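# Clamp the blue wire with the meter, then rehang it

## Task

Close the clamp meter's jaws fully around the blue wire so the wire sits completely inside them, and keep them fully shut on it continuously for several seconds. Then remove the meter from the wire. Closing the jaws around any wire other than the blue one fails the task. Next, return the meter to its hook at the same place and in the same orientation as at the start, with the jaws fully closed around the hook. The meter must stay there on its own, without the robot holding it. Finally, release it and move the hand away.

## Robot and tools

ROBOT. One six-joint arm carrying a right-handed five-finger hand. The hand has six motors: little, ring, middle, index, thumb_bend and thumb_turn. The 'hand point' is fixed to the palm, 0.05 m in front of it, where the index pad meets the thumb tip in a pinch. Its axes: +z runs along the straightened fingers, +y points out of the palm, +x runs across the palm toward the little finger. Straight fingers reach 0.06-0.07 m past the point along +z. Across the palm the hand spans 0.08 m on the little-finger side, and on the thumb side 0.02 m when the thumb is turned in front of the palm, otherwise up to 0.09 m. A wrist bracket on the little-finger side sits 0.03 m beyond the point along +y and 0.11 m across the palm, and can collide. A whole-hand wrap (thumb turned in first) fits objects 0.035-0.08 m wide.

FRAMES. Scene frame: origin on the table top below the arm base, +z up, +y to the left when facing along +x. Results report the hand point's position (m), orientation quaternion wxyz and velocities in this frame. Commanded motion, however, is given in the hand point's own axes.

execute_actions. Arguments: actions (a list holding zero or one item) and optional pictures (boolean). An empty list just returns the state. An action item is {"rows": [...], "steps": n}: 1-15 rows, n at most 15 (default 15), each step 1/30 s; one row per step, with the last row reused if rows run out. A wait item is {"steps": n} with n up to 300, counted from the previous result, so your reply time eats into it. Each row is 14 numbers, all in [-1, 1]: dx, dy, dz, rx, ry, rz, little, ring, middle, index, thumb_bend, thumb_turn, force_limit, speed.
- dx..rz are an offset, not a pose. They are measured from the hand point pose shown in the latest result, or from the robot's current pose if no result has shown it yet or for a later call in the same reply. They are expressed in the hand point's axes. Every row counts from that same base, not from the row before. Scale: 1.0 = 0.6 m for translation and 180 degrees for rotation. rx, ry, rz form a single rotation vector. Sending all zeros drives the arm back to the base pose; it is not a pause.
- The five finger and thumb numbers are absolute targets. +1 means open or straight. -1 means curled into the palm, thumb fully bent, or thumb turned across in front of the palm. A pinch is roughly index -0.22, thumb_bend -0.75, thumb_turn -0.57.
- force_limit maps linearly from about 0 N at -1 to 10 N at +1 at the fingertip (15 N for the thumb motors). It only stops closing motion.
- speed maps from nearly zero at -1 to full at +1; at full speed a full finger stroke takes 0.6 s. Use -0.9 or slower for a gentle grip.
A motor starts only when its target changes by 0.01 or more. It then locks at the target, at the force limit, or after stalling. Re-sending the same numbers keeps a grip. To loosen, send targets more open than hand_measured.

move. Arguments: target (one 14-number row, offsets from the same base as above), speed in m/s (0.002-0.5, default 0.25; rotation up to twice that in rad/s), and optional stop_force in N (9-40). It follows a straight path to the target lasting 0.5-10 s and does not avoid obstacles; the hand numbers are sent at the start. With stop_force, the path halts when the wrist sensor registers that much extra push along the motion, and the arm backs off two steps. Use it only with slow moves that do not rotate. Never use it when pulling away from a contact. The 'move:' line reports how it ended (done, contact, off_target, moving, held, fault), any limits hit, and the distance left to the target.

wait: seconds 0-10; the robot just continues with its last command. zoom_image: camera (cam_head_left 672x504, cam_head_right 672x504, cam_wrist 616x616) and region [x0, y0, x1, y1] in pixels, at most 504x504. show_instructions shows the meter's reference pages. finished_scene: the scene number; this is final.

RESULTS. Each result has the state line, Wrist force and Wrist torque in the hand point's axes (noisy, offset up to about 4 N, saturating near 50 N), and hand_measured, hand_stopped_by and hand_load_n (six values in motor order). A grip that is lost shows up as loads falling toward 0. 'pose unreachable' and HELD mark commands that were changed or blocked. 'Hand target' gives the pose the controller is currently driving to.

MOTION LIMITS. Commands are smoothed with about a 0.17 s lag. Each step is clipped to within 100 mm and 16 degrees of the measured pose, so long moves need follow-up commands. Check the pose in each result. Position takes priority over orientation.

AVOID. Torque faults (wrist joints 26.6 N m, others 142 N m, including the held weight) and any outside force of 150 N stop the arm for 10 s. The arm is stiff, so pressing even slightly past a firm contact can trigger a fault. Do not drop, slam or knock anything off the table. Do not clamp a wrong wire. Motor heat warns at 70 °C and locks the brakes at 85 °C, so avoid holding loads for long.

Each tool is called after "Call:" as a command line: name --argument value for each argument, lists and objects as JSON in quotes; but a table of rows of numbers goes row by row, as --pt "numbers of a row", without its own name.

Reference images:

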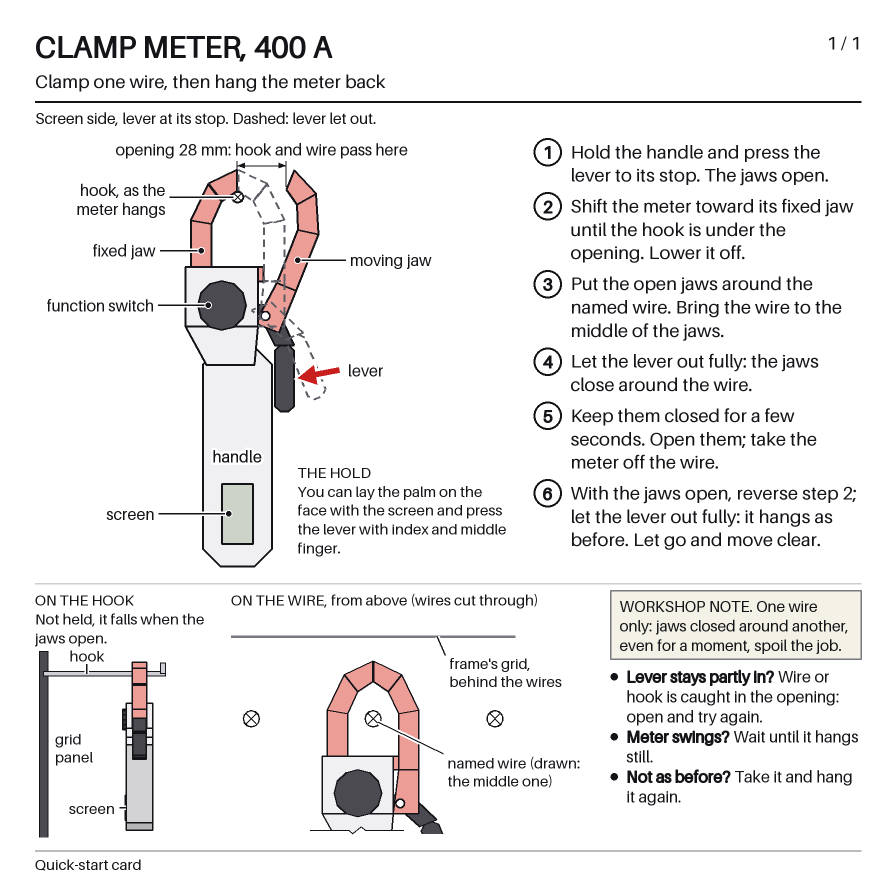

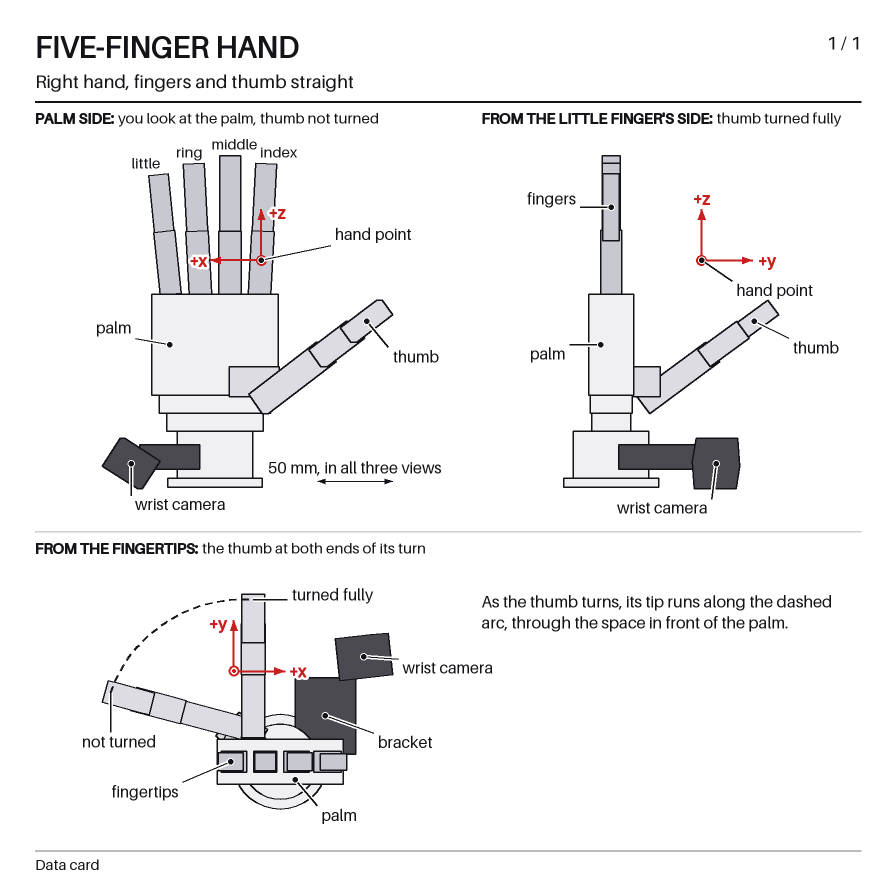

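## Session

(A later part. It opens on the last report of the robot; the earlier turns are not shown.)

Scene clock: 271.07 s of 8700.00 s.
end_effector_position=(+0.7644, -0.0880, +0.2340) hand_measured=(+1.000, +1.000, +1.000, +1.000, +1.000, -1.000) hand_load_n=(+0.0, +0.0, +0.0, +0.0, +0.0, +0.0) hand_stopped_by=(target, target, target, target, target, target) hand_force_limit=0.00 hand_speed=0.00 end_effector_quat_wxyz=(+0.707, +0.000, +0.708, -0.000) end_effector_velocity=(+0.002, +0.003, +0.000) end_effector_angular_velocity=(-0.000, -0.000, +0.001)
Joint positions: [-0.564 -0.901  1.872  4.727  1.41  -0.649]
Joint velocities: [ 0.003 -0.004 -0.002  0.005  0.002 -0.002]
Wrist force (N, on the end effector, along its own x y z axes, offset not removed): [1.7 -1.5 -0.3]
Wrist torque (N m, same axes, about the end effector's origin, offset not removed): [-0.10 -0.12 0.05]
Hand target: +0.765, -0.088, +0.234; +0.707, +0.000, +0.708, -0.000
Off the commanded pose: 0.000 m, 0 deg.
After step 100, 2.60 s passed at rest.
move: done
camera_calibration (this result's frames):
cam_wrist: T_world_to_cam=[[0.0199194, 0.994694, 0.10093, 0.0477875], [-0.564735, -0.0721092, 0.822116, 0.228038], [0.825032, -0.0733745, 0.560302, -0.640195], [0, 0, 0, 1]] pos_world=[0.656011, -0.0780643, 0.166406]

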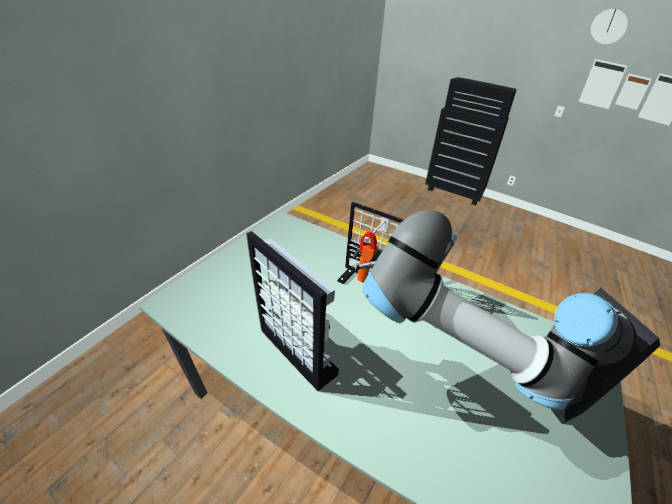

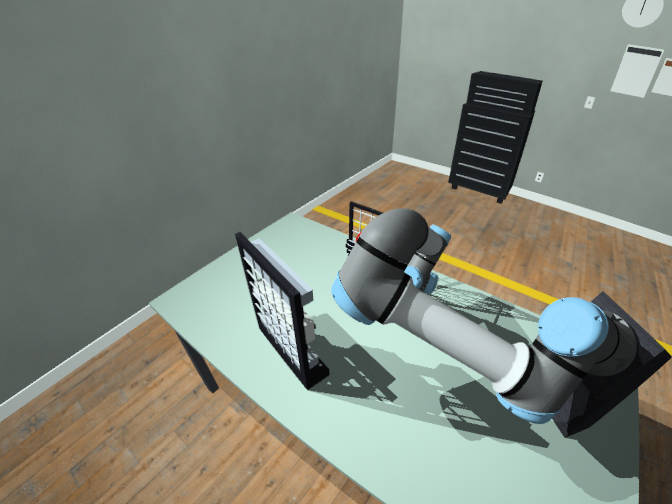

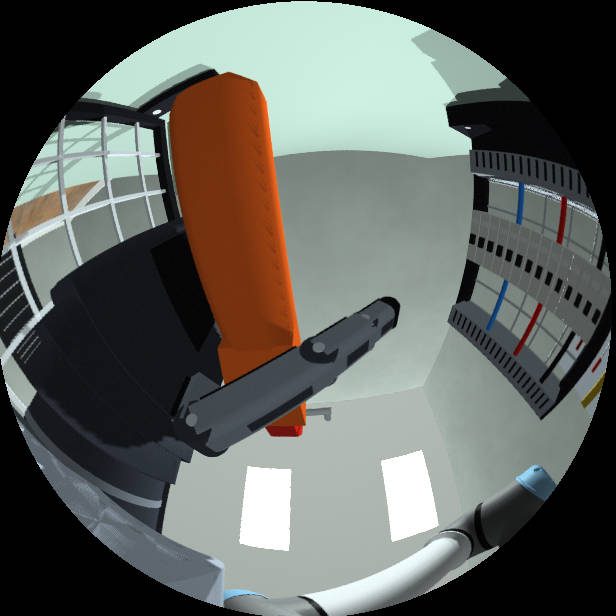

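Call:
execute_actions --actions '[{"rows": [[0,0,0,0,0,0,-1,-1,1,1,1,-1,0.2,-0.7]], "steps": 15}]' --pictures false

Call:
wait --seconds 2.5

Scene clock: 306.37 s of 8700.00 s.
end_effector_position=(+0.7645, -0.0879, +0.2340) hand_measured=(+0.802, +0.802, +1.000, +1.000, +1.000, -1.000) hand_load_n=(+0.0, +0.0, +0.0, +0.0, +0.0, +0.0) hand_stopped_by=(moving, moving, target, target, target, target) hand_force_limit=0.20 hand_speed=-0.70 end_effector_quat_wxyz=(+0.707, +0.000, +0.708, -0.000) end_effector_velocity=(-0.001, -0.001, -0.000) end_effector_angular_velocity=(+0.000, +0.001, -0.001)
Joint positions: [-0.564 -0.901  1.872  4.727  1.41  -0.649]
Joint velocities: [-0.001  0.     0.002 -0.001 -0.     0.   ]
Wrist force (N, on the end effector, along its own x y z axes, offset not removed): [0.9 0.0 0.1]
Wrist torque (N m, same axes, about the end effector's origin, offset not removed): [0.10 -0.07 0.11]
Hand target: +0.764, -0.088, +0.234; +0.707, +0.000, +0.708, -0.000
Off the commanded pose: 0.000 m, 0 deg.
Steps of this call (steps 1 to 90: nothing new was sent; then 31.80 s passed at rest; steps 91 to 105: all 15 steps of this action). Readings (end_effector_position | what the end effector reports):
91: (+0.7646, -0.0877, +0.2340) | hand_measured=(+1.000, +1.000, +1.000, +1.000, +1.000, -1.000) hand_load_n=(+0.0, +0.0, +0.0, +0.0, +0.0, +0.0) hand_stopped_by=(moving, moving, target, target, target, target) hand_force_limit=0.20 hand_speed=-0.70
92: (+0.7646, -0.0877, +0.2340) | hand_measured=(+1.000, +1.000, +1.000, +1.000, +1.000, -1.000) hand_load_n=(+0.0, +0.0, +0.0, +0.0, +0.0, +0.0) hand_stopped_by=(moving, moving, target, target, target, target) hand_force_limit=0.20 hand_speed=-0.70
94: (+0.7646, -0.0877, +0.2340) | hand_measured=(+0.984, +0.984, +1.000, +1.000, +1.000, -1.000) hand_load_n=(+0.0, +0.0, +0.0, +0.0, +0.0, +0.0) hand_stopped_by=(moving, moving, target, target, target, target) hand_force_limit=0.20 hand_speed=-0.70
98: (+0.7645, -0.0877, +0.2340) | hand_measured=(+0.918, +0.918, +1.000, +1.000, +1.000, -1.000) hand_load_n=(+0.0, +0.0, +0.0, +0.0, +0.0, +0.0) hand_stopped_by=(moving, moving, target, target, target, target) hand_force_limit=0.20 hand_speed=-0.70
105: the state above

Scene clock: 308.87 s of 8700.00 s.
end_effector_position=(+0.7644, -0.0880, +0.2340) hand_measured=(-0.448, -0.448, +1.000, +1.000, +1.000, -1.000) hand_load_n=(+0.0, +0.0, +0.0, +0.0, +0.0, +0.0) hand_stopped_by=(moving, moving, target, target, target, target) hand_force_limit=0.20 hand_speed=-0.70 end_effector_quat_wxyz=(+0.707, +0.000, +0.708, -0.000) end_effector_velocity=(-0.000, -0.000, -0.000) end_effector_angular_velocity=(-0.002, -0.000, -0.000)
Joint positions: [-0.564 -0.901  1.872  4.727  1.41  -0.649]
Joint velocities: [ 0.     0.    -0.     0.     0.    -0.002]
Wrist force (N, on the end effector, along its own x y z axes, offset not removed): [0.0 -1.5 1.4]
Wrist torque (N m, same axes, about the end effector's origin, offset not removed): [-0.23 0.10 -0.02]
Hand target: +0.764, -0.088, +0.234; +0.707, +0.000, +0.708, -0.000
Off the commanded pose: 0.000 m, 0 deg.
Steps of this call (steps 1 to 75: nothing new was sent). Readings (end_effector_position | what the end effector reports):
1: (+0.7645, -0.0879, +0.2340) | hand_measured=(+0.784, +0.784, +1.000, +1.000, +1.000, -1.000) hand_load_n=(+0.0, +0.0, +0.0, +0.0, +0.0, +0.0) hand_stopped_by=(moving, moving, target, target, target, target) hand_force_limit=0.20 hand_speed=-0.70
2: (+0.7645, -0.0879, +0.2340) | hand_measured=(+0.768, +0.768, +1.000, +1.000, +1.000, -1.000) hand_load_n=(+0.0, +0.0, +0.0, +0.0, +0.0, +0.0) hand_stopped_by=(moving, moving, target, target, target, target) hand_force_limit=0.20 hand_speed=-0.70
4: (+0.7644, -0.0879, +0.2340) | hand_measured=(+0.734, +0.734, +1.000, +1.000, +1.000, -1.000) hand_load_n=(+0.0, +0.0, +0.0, +0.0, +0.0, +0.0) hand_stopped_by=(moving, moving, target, target, target, target) hand_force_limit=0.20 hand_speed=-0.70
8: (+0.7644, -0.0879, +0.2340) | hand_measured=(+0.668, +0.668, +1.000, +1.000, +1.000, -1.000) hand_load_n=(+0.0, +0.0, +0.0, +0.0, +0.0, +0.0) hand_stopped_by=(moving, moving, target, target, target, target) hand_force_limit=0.20 hand_speed=-0.70
75: the state above
camera_calibration (this result's frames):
cam_wrist: T_world_to_cam=[[0.0199194, 0.994694, 0.100929, 0.0477875], [-0.564735, -0.0721091, 0.822116, 0.228038], [0.825032, -0.0733745, 0.560302, -0.640195], [0, 0, 0, 1]] pos_world=[0.656011, -0.0780643, 0.166406]

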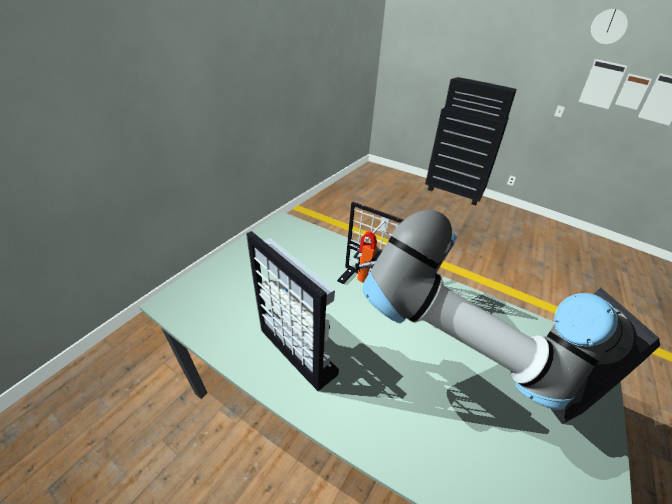

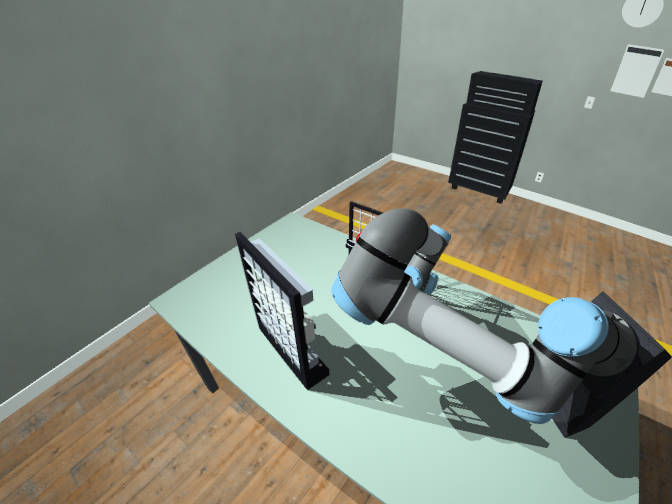

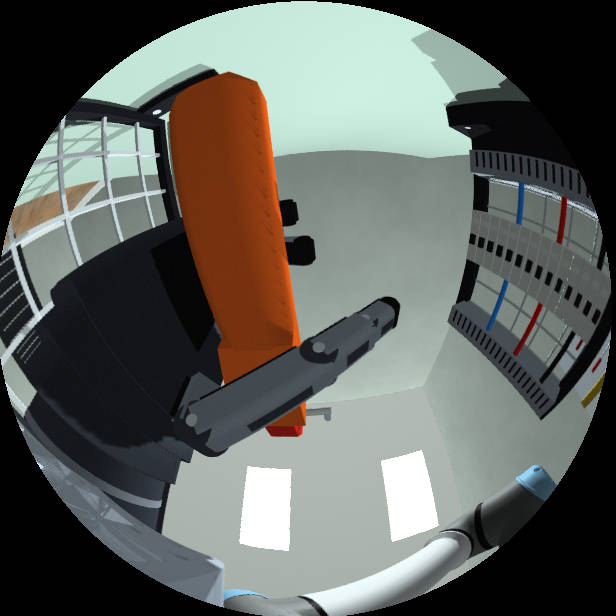

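Call:
wait --seconds 0.5

Scene clock: 310.30 s of 8700.00 s.
end_effector_position=(+0.7644, -0.0880, +0.2340) hand_measured=(-0.846, -0.780, +1.000, +1.000, +1.000, -1.000) hand_load_n=(+7.0, +2.5, +0.0, +0.0, +0.0, -0.5) hand_stopped_by=(force, force, target, target, target, target) hand_force_limit=0.20 hand_speed=-0.70 end_effector_quat_wxyz=(+0.707, +0.000, +0.708, -0.000) end_effector_velocity=(-0.000, +0.000, -0.000) end_effector_angular_velocity=(+0.000, +0.000, +0.000)
Joint positions: [-0.564 -0.901  1.872  4.727  1.41  -0.649]
Joint velocities: [ 0.     0.     0.    -0.001 -0.     0.   ]
Wrist force (N, on the end effector, along its own x y z axes, offset not removed): [3.5 -0.5 1.0]
Wrist torque (N m, same axes, about the end effector's origin, offset not removed): [-0.14 -0.25 0.13]
Hand target: +0.764, -0.088, +0.234; +0.707, +0.000, +0.708, -0.000
Off the commanded pose: 0.000 m, 0 deg.
Steps of this call (steps 1 to 43: nothing new was sent). Readings (end_effector_position | what the end effector reports):
1: (+0.7644, -0.0880, +0.2340) | hand_measured=(-0.466, -0.466, +1.000, +1.000, +1.000, -1.000) hand_load_n=(+0.0, +0.0, +0.0, +0.0, +0.0, +0.0) hand_stopped_by=(moving, moving, target, target, target, target) hand_force_limit=0.20 hand_speed=-0.70
2: (+0.7644, -0.0880, +0.2340) | hand_measured=(-0.482, -0.482, +1.000, +1.000, +1.000, -1.000) hand_load_n=(+0.0, +0.0, +0.0, +0.0, +0.0, +0.0) hand_stopped_by=(moving, moving, target, target, target, target) hand_force_limit=0.20 hand_speed=-0.70
4: (+0.7644, -0.0880, +0.2340) | hand_measured=(-0.516, -0.516, +1.000, +1.000, +1.000, -1.000) hand_load_n=(+0.5, +0.0, +0.0, +0.0, +0.0, +0.0) hand_stopped_by=(moving, moving, target, target, target, target) hand_force_limit=0.20 hand_speed=-0.70
8: (+0.7644, -0.0880, +0.2340) | hand_measured=(-0.582, -0.582, +1.000, +1.000, +1.000, -1.000) hand_load_n=(+0.0, +0.0, +0.0, +0.0, +0.0, +0.0) hand_stopped_by=(moving, moving, target, target, target, target) hand_force_limit=0.20 hand_speed=-0.70
43: the state above
camera_calibration (this result's frames):
cam_wrist: T_world_to_cam=[[0.0199141, 0.994694, 0.100933, 0.0477929], [-0.564702, -0.0721184, 0.822138, 0.228014], [0.825055, -0.0733695, 0.560269, -0.640192], [0, 0, 0, 1]] pos_world=[0.656002, -0.0780659, 0.166397]

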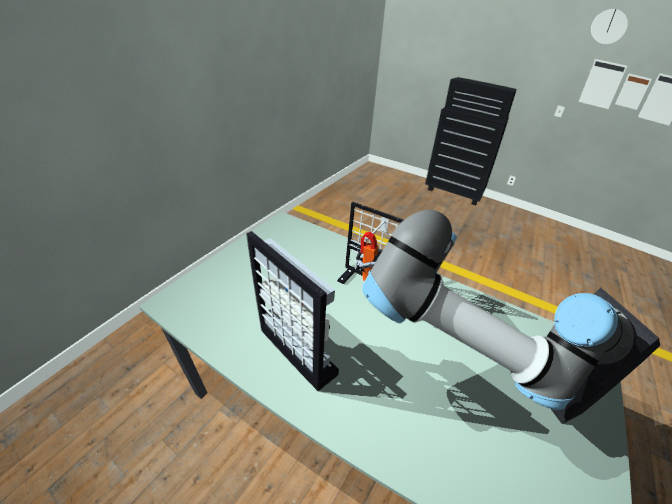

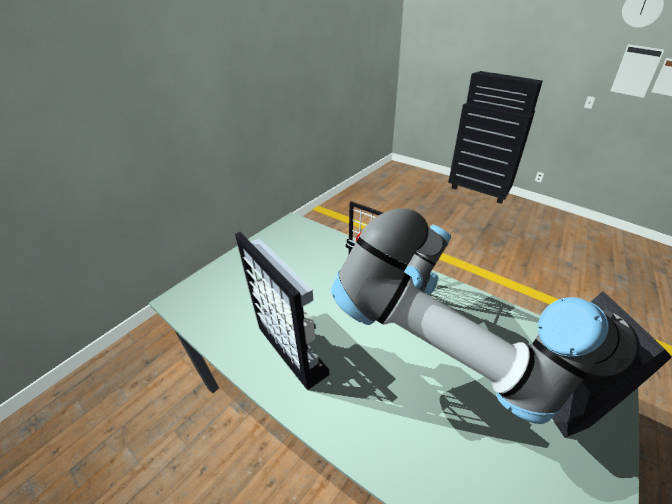

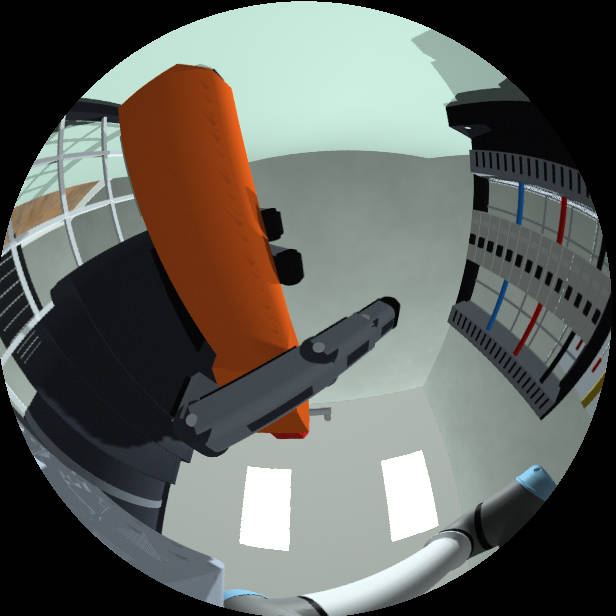

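Call:
zoom_image --camera "cam_head_left" --region '[325, 210, 405, 300]'

Call:
zoom_image --camera "cam_wrist" --region '[80, 40, 420, 460]'

Region (325, 210, 405, 300) of cam_head_left's 672x504 image, scaled by 5.600, with more detail than that image has.

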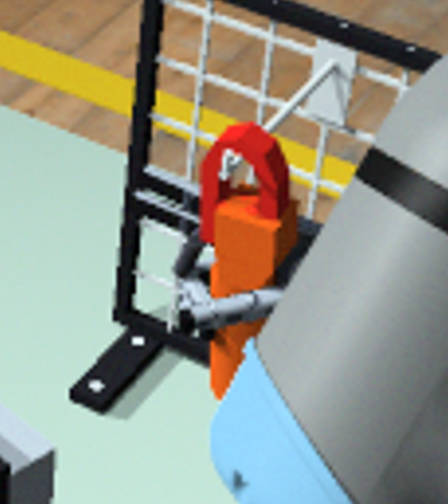

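Region (80, 40, 420, 460) of cam_wrist's 616x616 image, scaled by 1.200, with more detail than that image has; it fills the left 408 columns of this view, and the rest is white.

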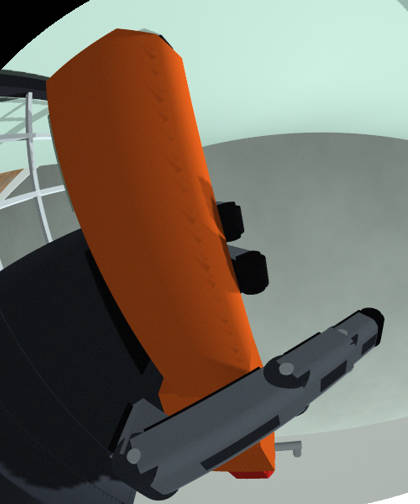

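Call:
execute_actions --actions '[{"rows": [[0,0,0,0,0,0,-1,-1,0.0,0.0,1,-1,1.0,-0.5]], "steps": 15}]' --pictures false

Call:
wait --seconds 0.5

Scene clock: 330.00 s of 8700.00 s.
end_effector_position=(+0.7644, -0.0880, +0.2340) hand_measured=(-0.846, -0.780, +0.670, +0.670, +1.000, -1.000) hand_load_n=(+7.0, +2.5, +0.0, +0.0, +0.0, -0.5) hand_stopped_by=(force, force, moving, moving, target, target) hand_force_limit=1.00 hand_speed=-0.50 end_effector_quat_wxyz=(+0.707, +0.000, +0.708, -0.000) end_effector_velocity=(+0.000, +0.000, +0.000) end_effector_angular_velocity=(+0.001, -0.000, +0.000)
Joint positions: [-0.564 -0.901  1.872  4.727  1.41  -0.649]
Joint velocities: [ 0.    -0.    -0.    -0.     0.     0.001]
Wrist force (N, on the end effector, along its own x y z axes, offset not removed): [4.8 -0.6 1.2]
Wrist torque (N m, same axes, about the end effector's origin, offset not removed): [-0.16 -0.48 0.13]
Hand target: +0.764, -0.088, +0.234; +0.707, +0.000, +0.708, -0.000
Off the commanded pose: 0.000 m, 0 deg.
Steps of this call (steps 1 to 90: nothing new was sent; then 16.20 s passed at rest; steps 91 to 105: all 15 steps of this action). Readings (end_effector_position | what the end effector reports):
91: (+0.7644, -0.0880, +0.2340) | hand_measured=(-0.846, -0.780, +1.000, +1.000, +1.000, -1.000) hand_load_n=(+7.0, +2.5, +0.0, +0.0, +0.0, -0.5) hand_stopped_by=(force, force, moving, moving, target, target) hand_force_limit=1.00 hand_speed=-0.50
92: (+0.7644, -0.0880, +0.2340) | hand_measured=(-0.846, -0.780, +1.000, +1.000, +1.000, -1.000) hand_load_n=(+7.0, +2.5, +0.0, +0.0, +0.0, -0.5) hand_stopped_by=(force, force, moving, moving, target, target) hand_force_limit=1.00 hand_speed=-0.50
94: (+0.7644, -0.0880, +0.2340) | hand_measured=(-0.846, -0.780, +0.974, +0.974, +1.000, -1.000) hand_load_n=(+7.0, +2.5, +0.0, +0.0, +0.0, -0.5) hand_stopped_by=(force, force, moving, moving, target, target) hand_force_limit=1.00 hand_speed=-0.50
98: (+0.7644, -0.0880, +0.2340) | hand_measured=(-0.846, -0.780, +0.864, +0.864, +1.000, -1.000) hand_load_n=(+7.0, +2.5, +0.0, +0.0, +0.0, -0.5) hand_stopped_by=(force, force, moving, moving, target, target) hand_force_limit=1.00 hand_speed=-0.50
105: the state above

Scene clock: 330.50 s of 8700.00 s.
end_effector_position=(+0.7644, -0.0880, +0.2340) hand_measured=(-0.846, -0.780, +0.252, +0.252, +1.000, -1.000) hand_load_n=(+7.0, +2.5, +0.0, +0.0, +0.0, -0.5) hand_stopped_by=(force, force, moving, moving, target, target) hand_force_limit=1.00 hand_speed=-0.50 end_effector_quat_wxyz=(+0.707, +0.000, +0.708, -0.000) end_effector_velocity=(-0.000, -0.000, -0.000) end_effector_angular_velocity=(-0.000, +0.001, -0.001)
Joint positions: [-0.564 -0.901  1.872  4.727  1.41  -0.649]
Joint velocities: [-0.    -0.     0.001  0.001  0.    -0.   ]
Wrist force (N, on the end effector, along its own x y z axes, offset not removed): [3.6 -0.3 0.2]
Wrist torque (N m, same axes, about the end effector's origin, offset not removed): [-0.08 -0.24 0.16]
Hand target: +0.764, -0.088, +0.234; +0.707, +0.000, +0.708, -0.000
Off the commanded pose: 0.000 m, 0 deg.
Steps of this call (steps 1 to 15: nothing new was sent). Readings (end_effector_position | what the end effector reports):
1: (+0.7644, -0.0880, +0.2340) | hand_measured=(-0.846, -0.780, +0.642, +0.642, +1.000, -1.000) hand_load_n=(+7.0, +2.5, +0.0, +0.0, +0.0, -0.5) hand_stopped_by=(force, force, moving, moving, target, target) hand_force_limit=1.00 hand_speed=-0.50
2: (+0.7644, -0.0880, +0.2340) | hand_measured=(-0.846, -0.780, +0.614, +0.614, +1.000, -1.000) hand_load_n=(+7.0, +2.5, +0.0, +0.0, +0.0, -0.5) hand_stopped_by=(force, force, moving, moving, target, target) hand_force_limit=1.00 hand_speed=-0.50
4: (+0.7644, -0.0880, +0.2340) | hand_measured=(-0.846, -0.780, +0.558, +0.558, +1.000, -1.000) hand_load_n=(+7.0, +2.5, +0.0, +0.0, +0.0, -0.5) hand_stopped_by=(force, force, moving, moving, target, target) hand_force_limit=1.00 hand_speed=-0.50
8: (+0.7644, -0.0880, +0.2340) | hand_measured=(-0.846, -0.780, +0.448, +0.448, +1.000, -1.000) hand_load_n=(+7.0, +2.5, +0.0, +0.0, +0.0, -0.5) hand_stopped_by=(force, force, moving, moving, target, target) hand_force_limit=1.00 hand_speed=-0.50
15: the state above
camera_calibration (this result's frames):
cam_wrist: T_world_to_cam=[[0.0199342, 0.994693, 0.100934, 0.0477823], [-0.564729, -0.0721053, 0.822121, 0.228033], [0.825036, -0.0733888, 0.560294, -0.640191], [0, 0, 0, 1]] pos_world=[0.656005, -0.0780691, 0.166402]

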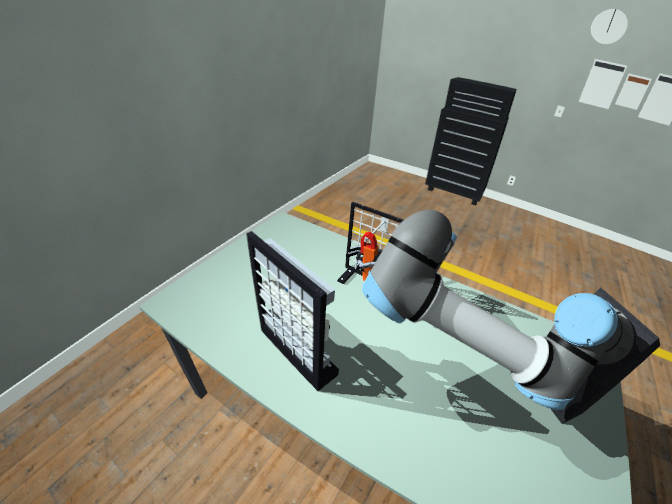

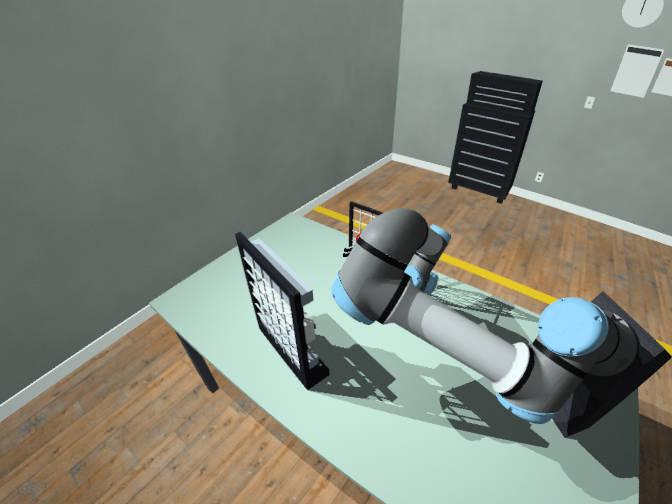

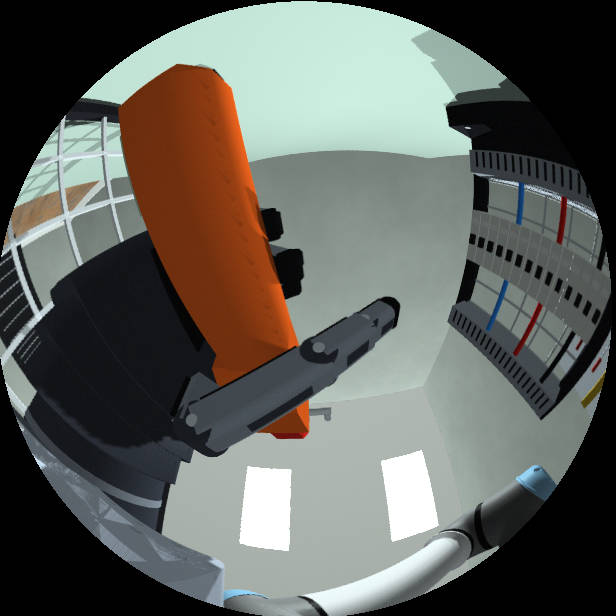

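Call:
execute_actions --actions '[{"rows": [[0,0,0,0,0,0,-1,-1,-0.4,-0.4,1,-1,1.0,-0.6]], "steps": 15}]' --pictures false

Call:
wait --seconds 0.3

Scene clock: 333.60 s of 8700.00 s.
end_effector_position=(+0.7644, -0.0880, +0.2340) hand_measured=(-0.846, -0.780, -0.264, -0.264, +1.000, -1.000) hand_load_n=(+0.0, -0.5, +3.0, +0.0, +0.5, -0.5) hand_stopped_by=(force, force, moving, moving, target, target) hand_force_limit=1.00 hand_speed=-0.60 end_effector_quat_wxyz=(+0.707, +0.000, +0.708, -0.000) end_effector_velocity=(+0.000, -0.000, +0.000) end_effector_angular_velocity=(+0.000, +0.000, +0.000)
Joint positions: [-0.564 -0.901  1.872  4.727  1.41  -0.649]
Joint velocities: [-0.     0.    -0.    -0.    -0.     0.001]
Wrist force (N, on the end effector, along its own x y z axes, offset not removed): [2.4 -1.2 0.5]
Wrist torque (N m, same axes, about the end effector's origin, offset not removed): [-0.18 -0.04 0.06]
Hand target: +0.764, -0.088, +0.234; +0.707, +0.000, +0.708, -0.000
Off the commanded pose: 0.000 m, 0 deg.
Steps of this call (steps 1 to 78: nothing new was sent; steps 79 to 93: all 15 steps of this action). Readings (end_effector_position | what the end effector reports):
79: (+0.7644, -0.0880, +0.2340) | hand_measured=(-0.846, -0.780, +0.000, +0.000, +1.000, -1.000) hand_load_n=(+7.0, +2.5, +0.0, +0.0, +0.0, -0.5) hand_stopped_by=(force, force, moving, moving, target, target) hand_force_limit=1.00 hand_speed=-0.60
80: (+0.7644, -0.0880, +0.2340) | hand_measured=(-0.846, -0.780, +0.000, +0.000, +1.000, -1.000) hand_load_n=(+7.0, +2.5, +0.0, +0.0, +0.0, -0.5) hand_stopped_by=(force, force, moving, moving, target, target) hand_force_limit=1.00 hand_speed=-0.60
82: (+0.7644, -0.0880, +0.2340) | hand_measured=(-0.846, -0.780, -0.020, -0.020, +1.000, -1.000) hand_load_n=(+7.0, +2.5, +0.0, +0.0, +0.0, -0.5) hand_stopped_by=(force, force, moving, moving, target, target) hand_force_limit=1.00 hand_speed=-0.60
86: (+0.7644, -0.0880, +0.2340) | hand_measured=(-0.846, -0.780, -0.108, -0.110, +1.000, -1.000) hand_load_n=(+5.5, +0.5, +4.5, +0.0, +0.5, -1.0) hand_stopped_by=(force, force, moving, moving, target, target) hand_force_limit=1.00 hand_speed=-0.60
93: the state above

Scene clock: 333.90 s of 8700.00 s.
end_effector_position=(+0.7644, -0.0880, +0.2340) hand_measured=(-0.846, -0.780, -0.400, -0.400, +1.000, -1.000) hand_load_n=(+0.0, +0.0, +3.0, +0.0, +0.5, +0.0) hand_stopped_by=(force, force, moving, moving, target, target) hand_force_limit=1.00 hand_speed=-0.60 end_effector_quat_wxyz=(+0.707, +0.000, +0.708, -0.000) end_effector_velocity=(-0.001, -0.000, -0.000) end_effector_angular_velocity=(-0.000, +0.001, -0.001)
Joint positions: [-0.564 -0.901  1.872  4.727  1.41  -0.649]
Joint velocities: [ 0.     0.     0.001 -0.    -0.    -0.001]
Wrist force (N, on the end effector, along its own x y z axes, offset not removed): [3.2 0.2 0.7]
Wrist torque (N m, same axes, about the end effector's origin, offset not removed): [0.02 -0.18 0.15]
Hand target: +0.764, -0.088, +0.234; +0.707, +0.000, +0.708, -0.000
Off the commanded pose: 0.000 m, 0 deg.
Steps of this call (steps 1 to 9: nothing new was sent). Readings (end_effector_position | what the end effector reports):
1: (+0.7644, -0.0880, +0.2340) | hand_measured=(-0.846, -0.780, -0.286, -0.286, +1.000, -1.000) hand_load_n=(+0.0, -0.5, +3.5, +0.0, +0.5, +0.0) hand_stopped_by=(force, force, moving, moving, target, target) hand_force_limit=1.00 hand_speed=-0.60
2: (+0.7644, -0.0880, +0.2340) | hand_measured=(-0.846, -0.780, -0.308, -0.310, +1.000, -1.000) hand_load_n=(+0.0, -0.5, +3.5, +0.0, +0.5, +0.0) hand_stopped_by=(force, force, moving, moving, target, target) hand_force_limit=1.00 hand_speed=-0.60
4: (+0.7644, -0.0880, +0.2340) | hand_measured=(-0.846, -0.780, -0.352, -0.354, +1.000, -1.000) hand_load_n=(+0.0, -0.5, +3.5, +0.0, +0.5, +0.0) hand_stopped_by=(force, force, moving, moving, target, target) hand_force_limit=1.00 hand_speed=-0.60
8: (+0.7644, -0.0880, +0.2340) | hand_measured=(-0.846, -0.780, -0.400, -0.400, +1.000, -1.000) hand_load_n=(+0.0, +0.0, +3.0, +0.0, +0.5, +0.0) hand_stopped_by=(force, force, moving, moving, target, target) hand_force_limit=1.00 hand_speed=-0.60
9: the state above
camera_calibration (this result's frames):
cam_wrist: T_world_to_cam=[[0.0199143, 0.994694, 0.100934, 0.0477928], [-0.564702, -0.0721184, 0.822138, 0.228014], [0.825055, -0.0733697, 0.560269, -0.640192], [0, 0, 0, 1]] pos_world=[0.656002, -0.0780659, 0.166397]

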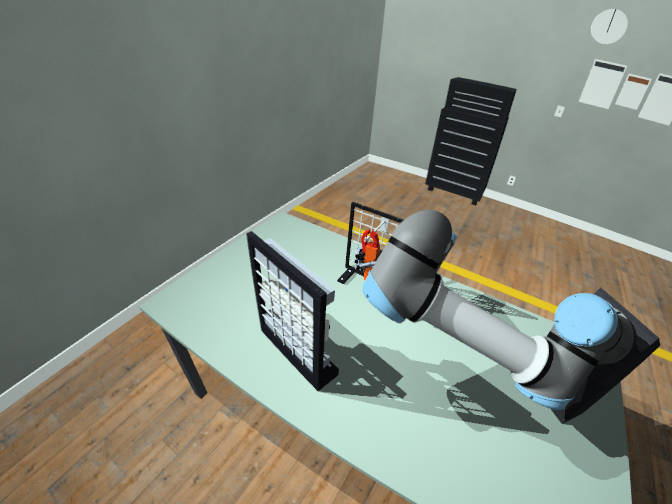

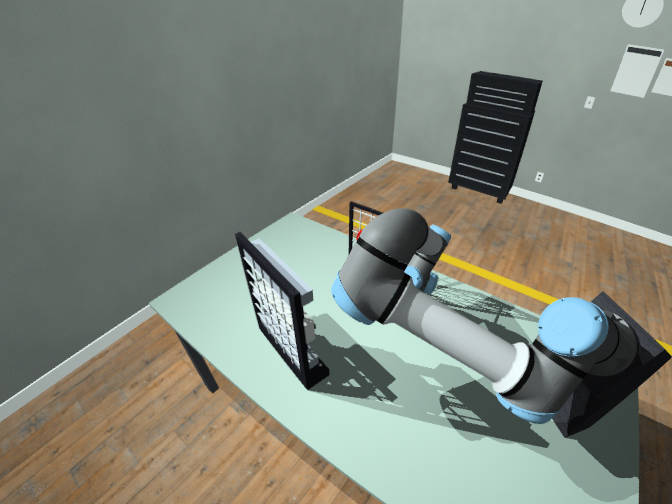

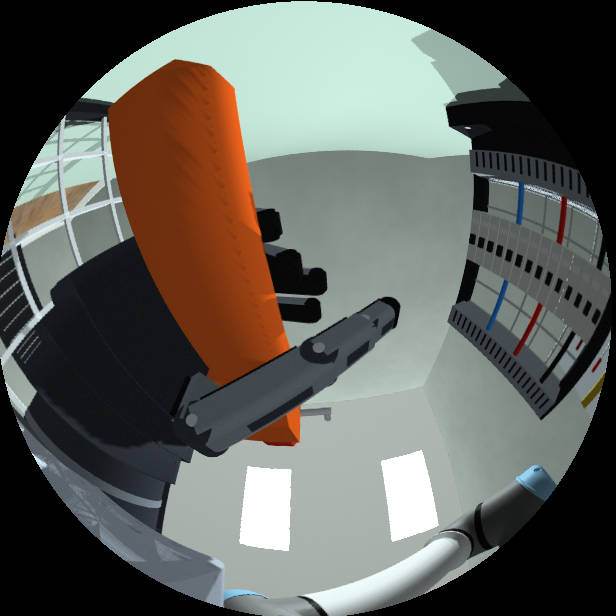

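Call:
zoom_image --camera "cam_head_left" --region '[325, 210, 405, 300]'

Region (325, 210, 405, 300) of cam_head_left's 672x504 image, scaled by 5.600, with more detail than that image has.

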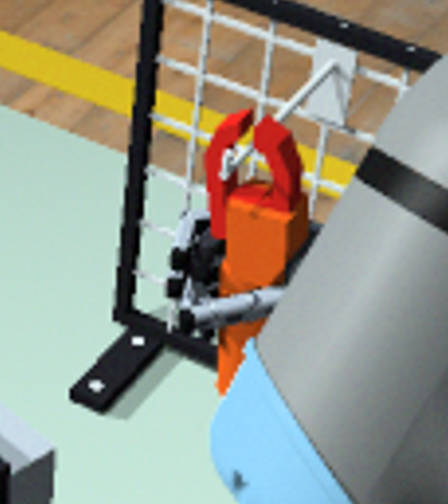

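Call:
execute_actions --actions '[{"rows": [[0,0,0,0,0,0,-1,-1,0.4,0.4,1,-1,1.0,-0.6]], "steps": 15}]' --pictures false

Call:
wait --seconds 0.8

Call:
zoom_image --camera "cam_head_left" --region '[325, 210, 405, 300]'

Scene clock: 345.17 s of 8700.00 s.
end_effector_position=(+0.7644, -0.0880, +0.2340) hand_measured=(-0.846, -0.780, -0.134, -0.136, +1.000, -1.000) hand_load_n=(+0.0, +0.0, +0.0, +0.0, +0.0, -0.5) hand_stopped_by=(force, force, moving, moving, target, target) hand_force_limit=1.00 hand_speed=-0.60 end_effector_quat_wxyz=(+0.707, +0.000, +0.708, -0.000) end_effector_velocity=(-0.000, +0.000, -0.000) end_effector_angular_velocity=(-0.000, +0.000, +0.000)
Joint positions: [-0.564 -0.901  1.872  4.727  1.41  -0.649]
Joint velocities: [ 0.    -0.     0.001 -0.    -0.    -0.   ]
Wrist force (N, on the end effector, along its own x y z axes, offset not removed): [2.3 0.1 -0.4]
Wrist torque (N m, same axes, about the end effector's origin, offset not removed): [0.14 -0.07 0.07]
Hand target: +0.764, -0.088, +0.234; +0.707, +0.000, +0.708, -0.000
Off the commanded pose: 0.000 m, 0 deg.
Steps of this call (steps 1 to 100: nothing new was sent; then 7.43 s passed at rest; steps 101 to 115: all 15 steps of this action). Readings (end_effector_position | what the end effector reports):
101: (+0.7644, -0.0880, +0.2340) | hand_measured=(-0.846, -0.780, -0.398, -0.400, +1.000, -1.000) hand_load_n=(+0.0, +0.0, +3.0, +0.0, +0.5, +0.0) hand_stopped_by=(force, force, moving, moving, target, target) hand_force_limit=1.00 hand_speed=-0.60
102: (+0.7644, -0.0880, +0.2340) | hand_measured=(-0.846, -0.780, -0.398, -0.400, +1.000, -1.000) hand_load_n=(+0.0, +0.0, +3.0, +0.0, +0.5, +0.0) hand_stopped_by=(force, force, moving, moving, target, target) hand_force_limit=1.00 hand_speed=-0.60
104: (+0.7644, -0.0880, +0.2340) | hand_measured=(-0.846, -0.780, -0.378, -0.380, +1.000, -1.000) hand_load_n=(+0.0, +0.5, +2.5, +0.0, +0.5, +0.0) hand_stopped_by=(force, force, moving, moving, target, target) hand_force_limit=1.00 hand_speed=-0.60
108: (+0.7644, -0.0880, +0.2340) | hand_measured=(-0.846, -0.780, -0.290, -0.290, +1.000, -1.000) hand_load_n=(+0.0, +0.5, +1.0, +0.0, +0.5, +0.0) hand_stopped_by=(force, force, moving, moving, target, target) hand_force_limit=1.00 hand_speed=-0.60
115: the state above

Scene clock: 345.97 s of 8700.00 s.
end_effector_position=(+0.7644, -0.0880, +0.2340) hand_measured=(-0.846, -0.780, +0.398, +0.398, +1.000, -1.000) hand_load_n=(+0.0, +0.0, +0.0, +0.0, +0.0, -0.5) hand_stopped_by=(force, force, moving, moving, target, target) hand_force_limit=1.00 hand_speed=-0.60 end_effector_quat_wxyz=(+0.707, +0.000, +0.708, -0.000) end_effector_velocity=(+0.000, +0.000, +0.000) end_effector_angular_velocity=(+0.000, -0.000, +0.000)
Joint positions: [-0.564 -0.901  1.872  4.727  1.41  -0.649]
Joint velocities: [-0.  0. -0. -0. -0.  0.]
Wrist force (N, on the end effector, along its own x y z axes, offset not removed): [2.7 -1.5 1.5]
Wrist torque (N m, same axes, about the end effector's origin, offset not removed): [-0.33 -0.16 0.04]
Hand target: +0.764, -0.088, +0.234; +0.707, +0.000, +0.708, -0.000
Off the commanded pose: 0.000 m, 0 deg.
Steps of this call (steps 1 to 24: nothing new was sent). Readings (end_effector_position | what the end effector reports):
1: (+0.7644, -0.0880, +0.2340) | hand_measured=(-0.846, -0.780, -0.112, -0.114, +1.000, -1.000) hand_load_n=(+0.0, +0.0, +0.0, +0.0, +0.0, -0.5) hand_stopped_by=(force, force, moving, moving, target, target) hand_force_limit=1.00 hand_speed=-0.60
2: (+0.7644, -0.0880, +0.2340) | hand_measured=(-0.846, -0.780, -0.090, -0.090, +1.000, -1.000) hand_load_n=(+0.0, +0.0, +0.0, +0.0, +0.0, -0.5) hand_stopped_by=(force, force, moving, moving, target, target) hand_force_limit=1.00 hand_speed=-0.60
4: (+0.7644, -0.0880, +0.2340) | hand_measured=(-0.846, -0.780, -0.046, -0.046, +1.000, -1.000) hand_load_n=(+0.0, +0.0, +0.0, +0.0, +0.0, -0.5) hand_stopped_by=(force, force, moving, moving, target, target) hand_force_limit=1.00 hand_speed=-0.60
8: (+0.7644, -0.0880, +0.2340) | hand_measured=(-0.846, -0.780, +0.044, +0.042, +1.000, -1.000) hand_load_n=(+0.0, +0.0, +0.0, +0.0, +0.0, -0.5) hand_stopped_by=(force, force, moving, moving, target, target) hand_force_limit=1.00 hand_speed=-0.60
24: the state above
camera_calibration (this result's frames):
cam_wrist: T_world_to_cam=[[0.0199343, 0.994693, 0.100934, 0.0477824], [-0.564729, -0.0721053, 0.822121, 0.228033], [0.825036, -0.0733888, 0.560294, -0.640191], [0, 0, 0, 1]] pos_world=[0.656005, -0.0780693, 0.166401]

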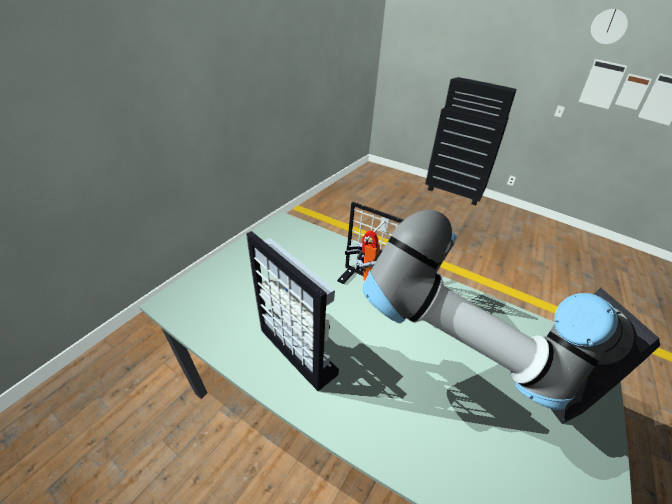

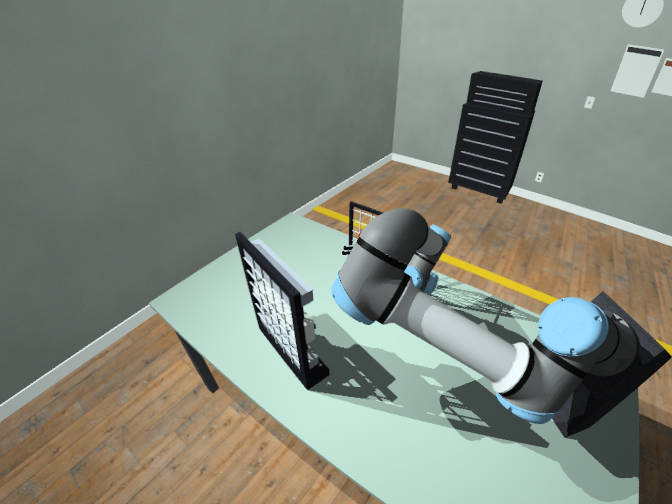

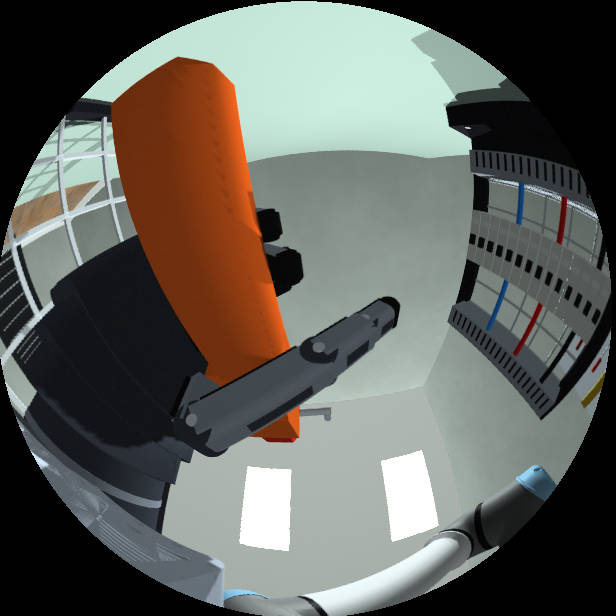

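Region (325, 210, 405, 300) of cam_head_left's 672x504 image, scaled by 5.600, with more detail than that image has.

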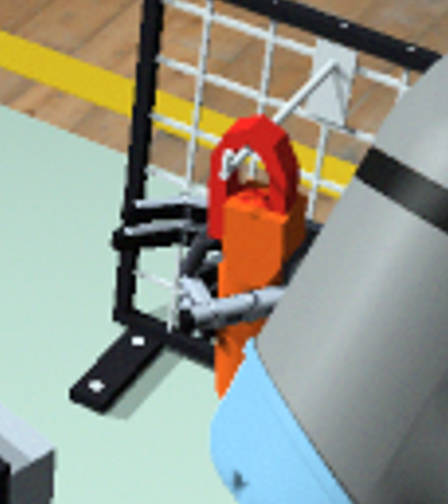

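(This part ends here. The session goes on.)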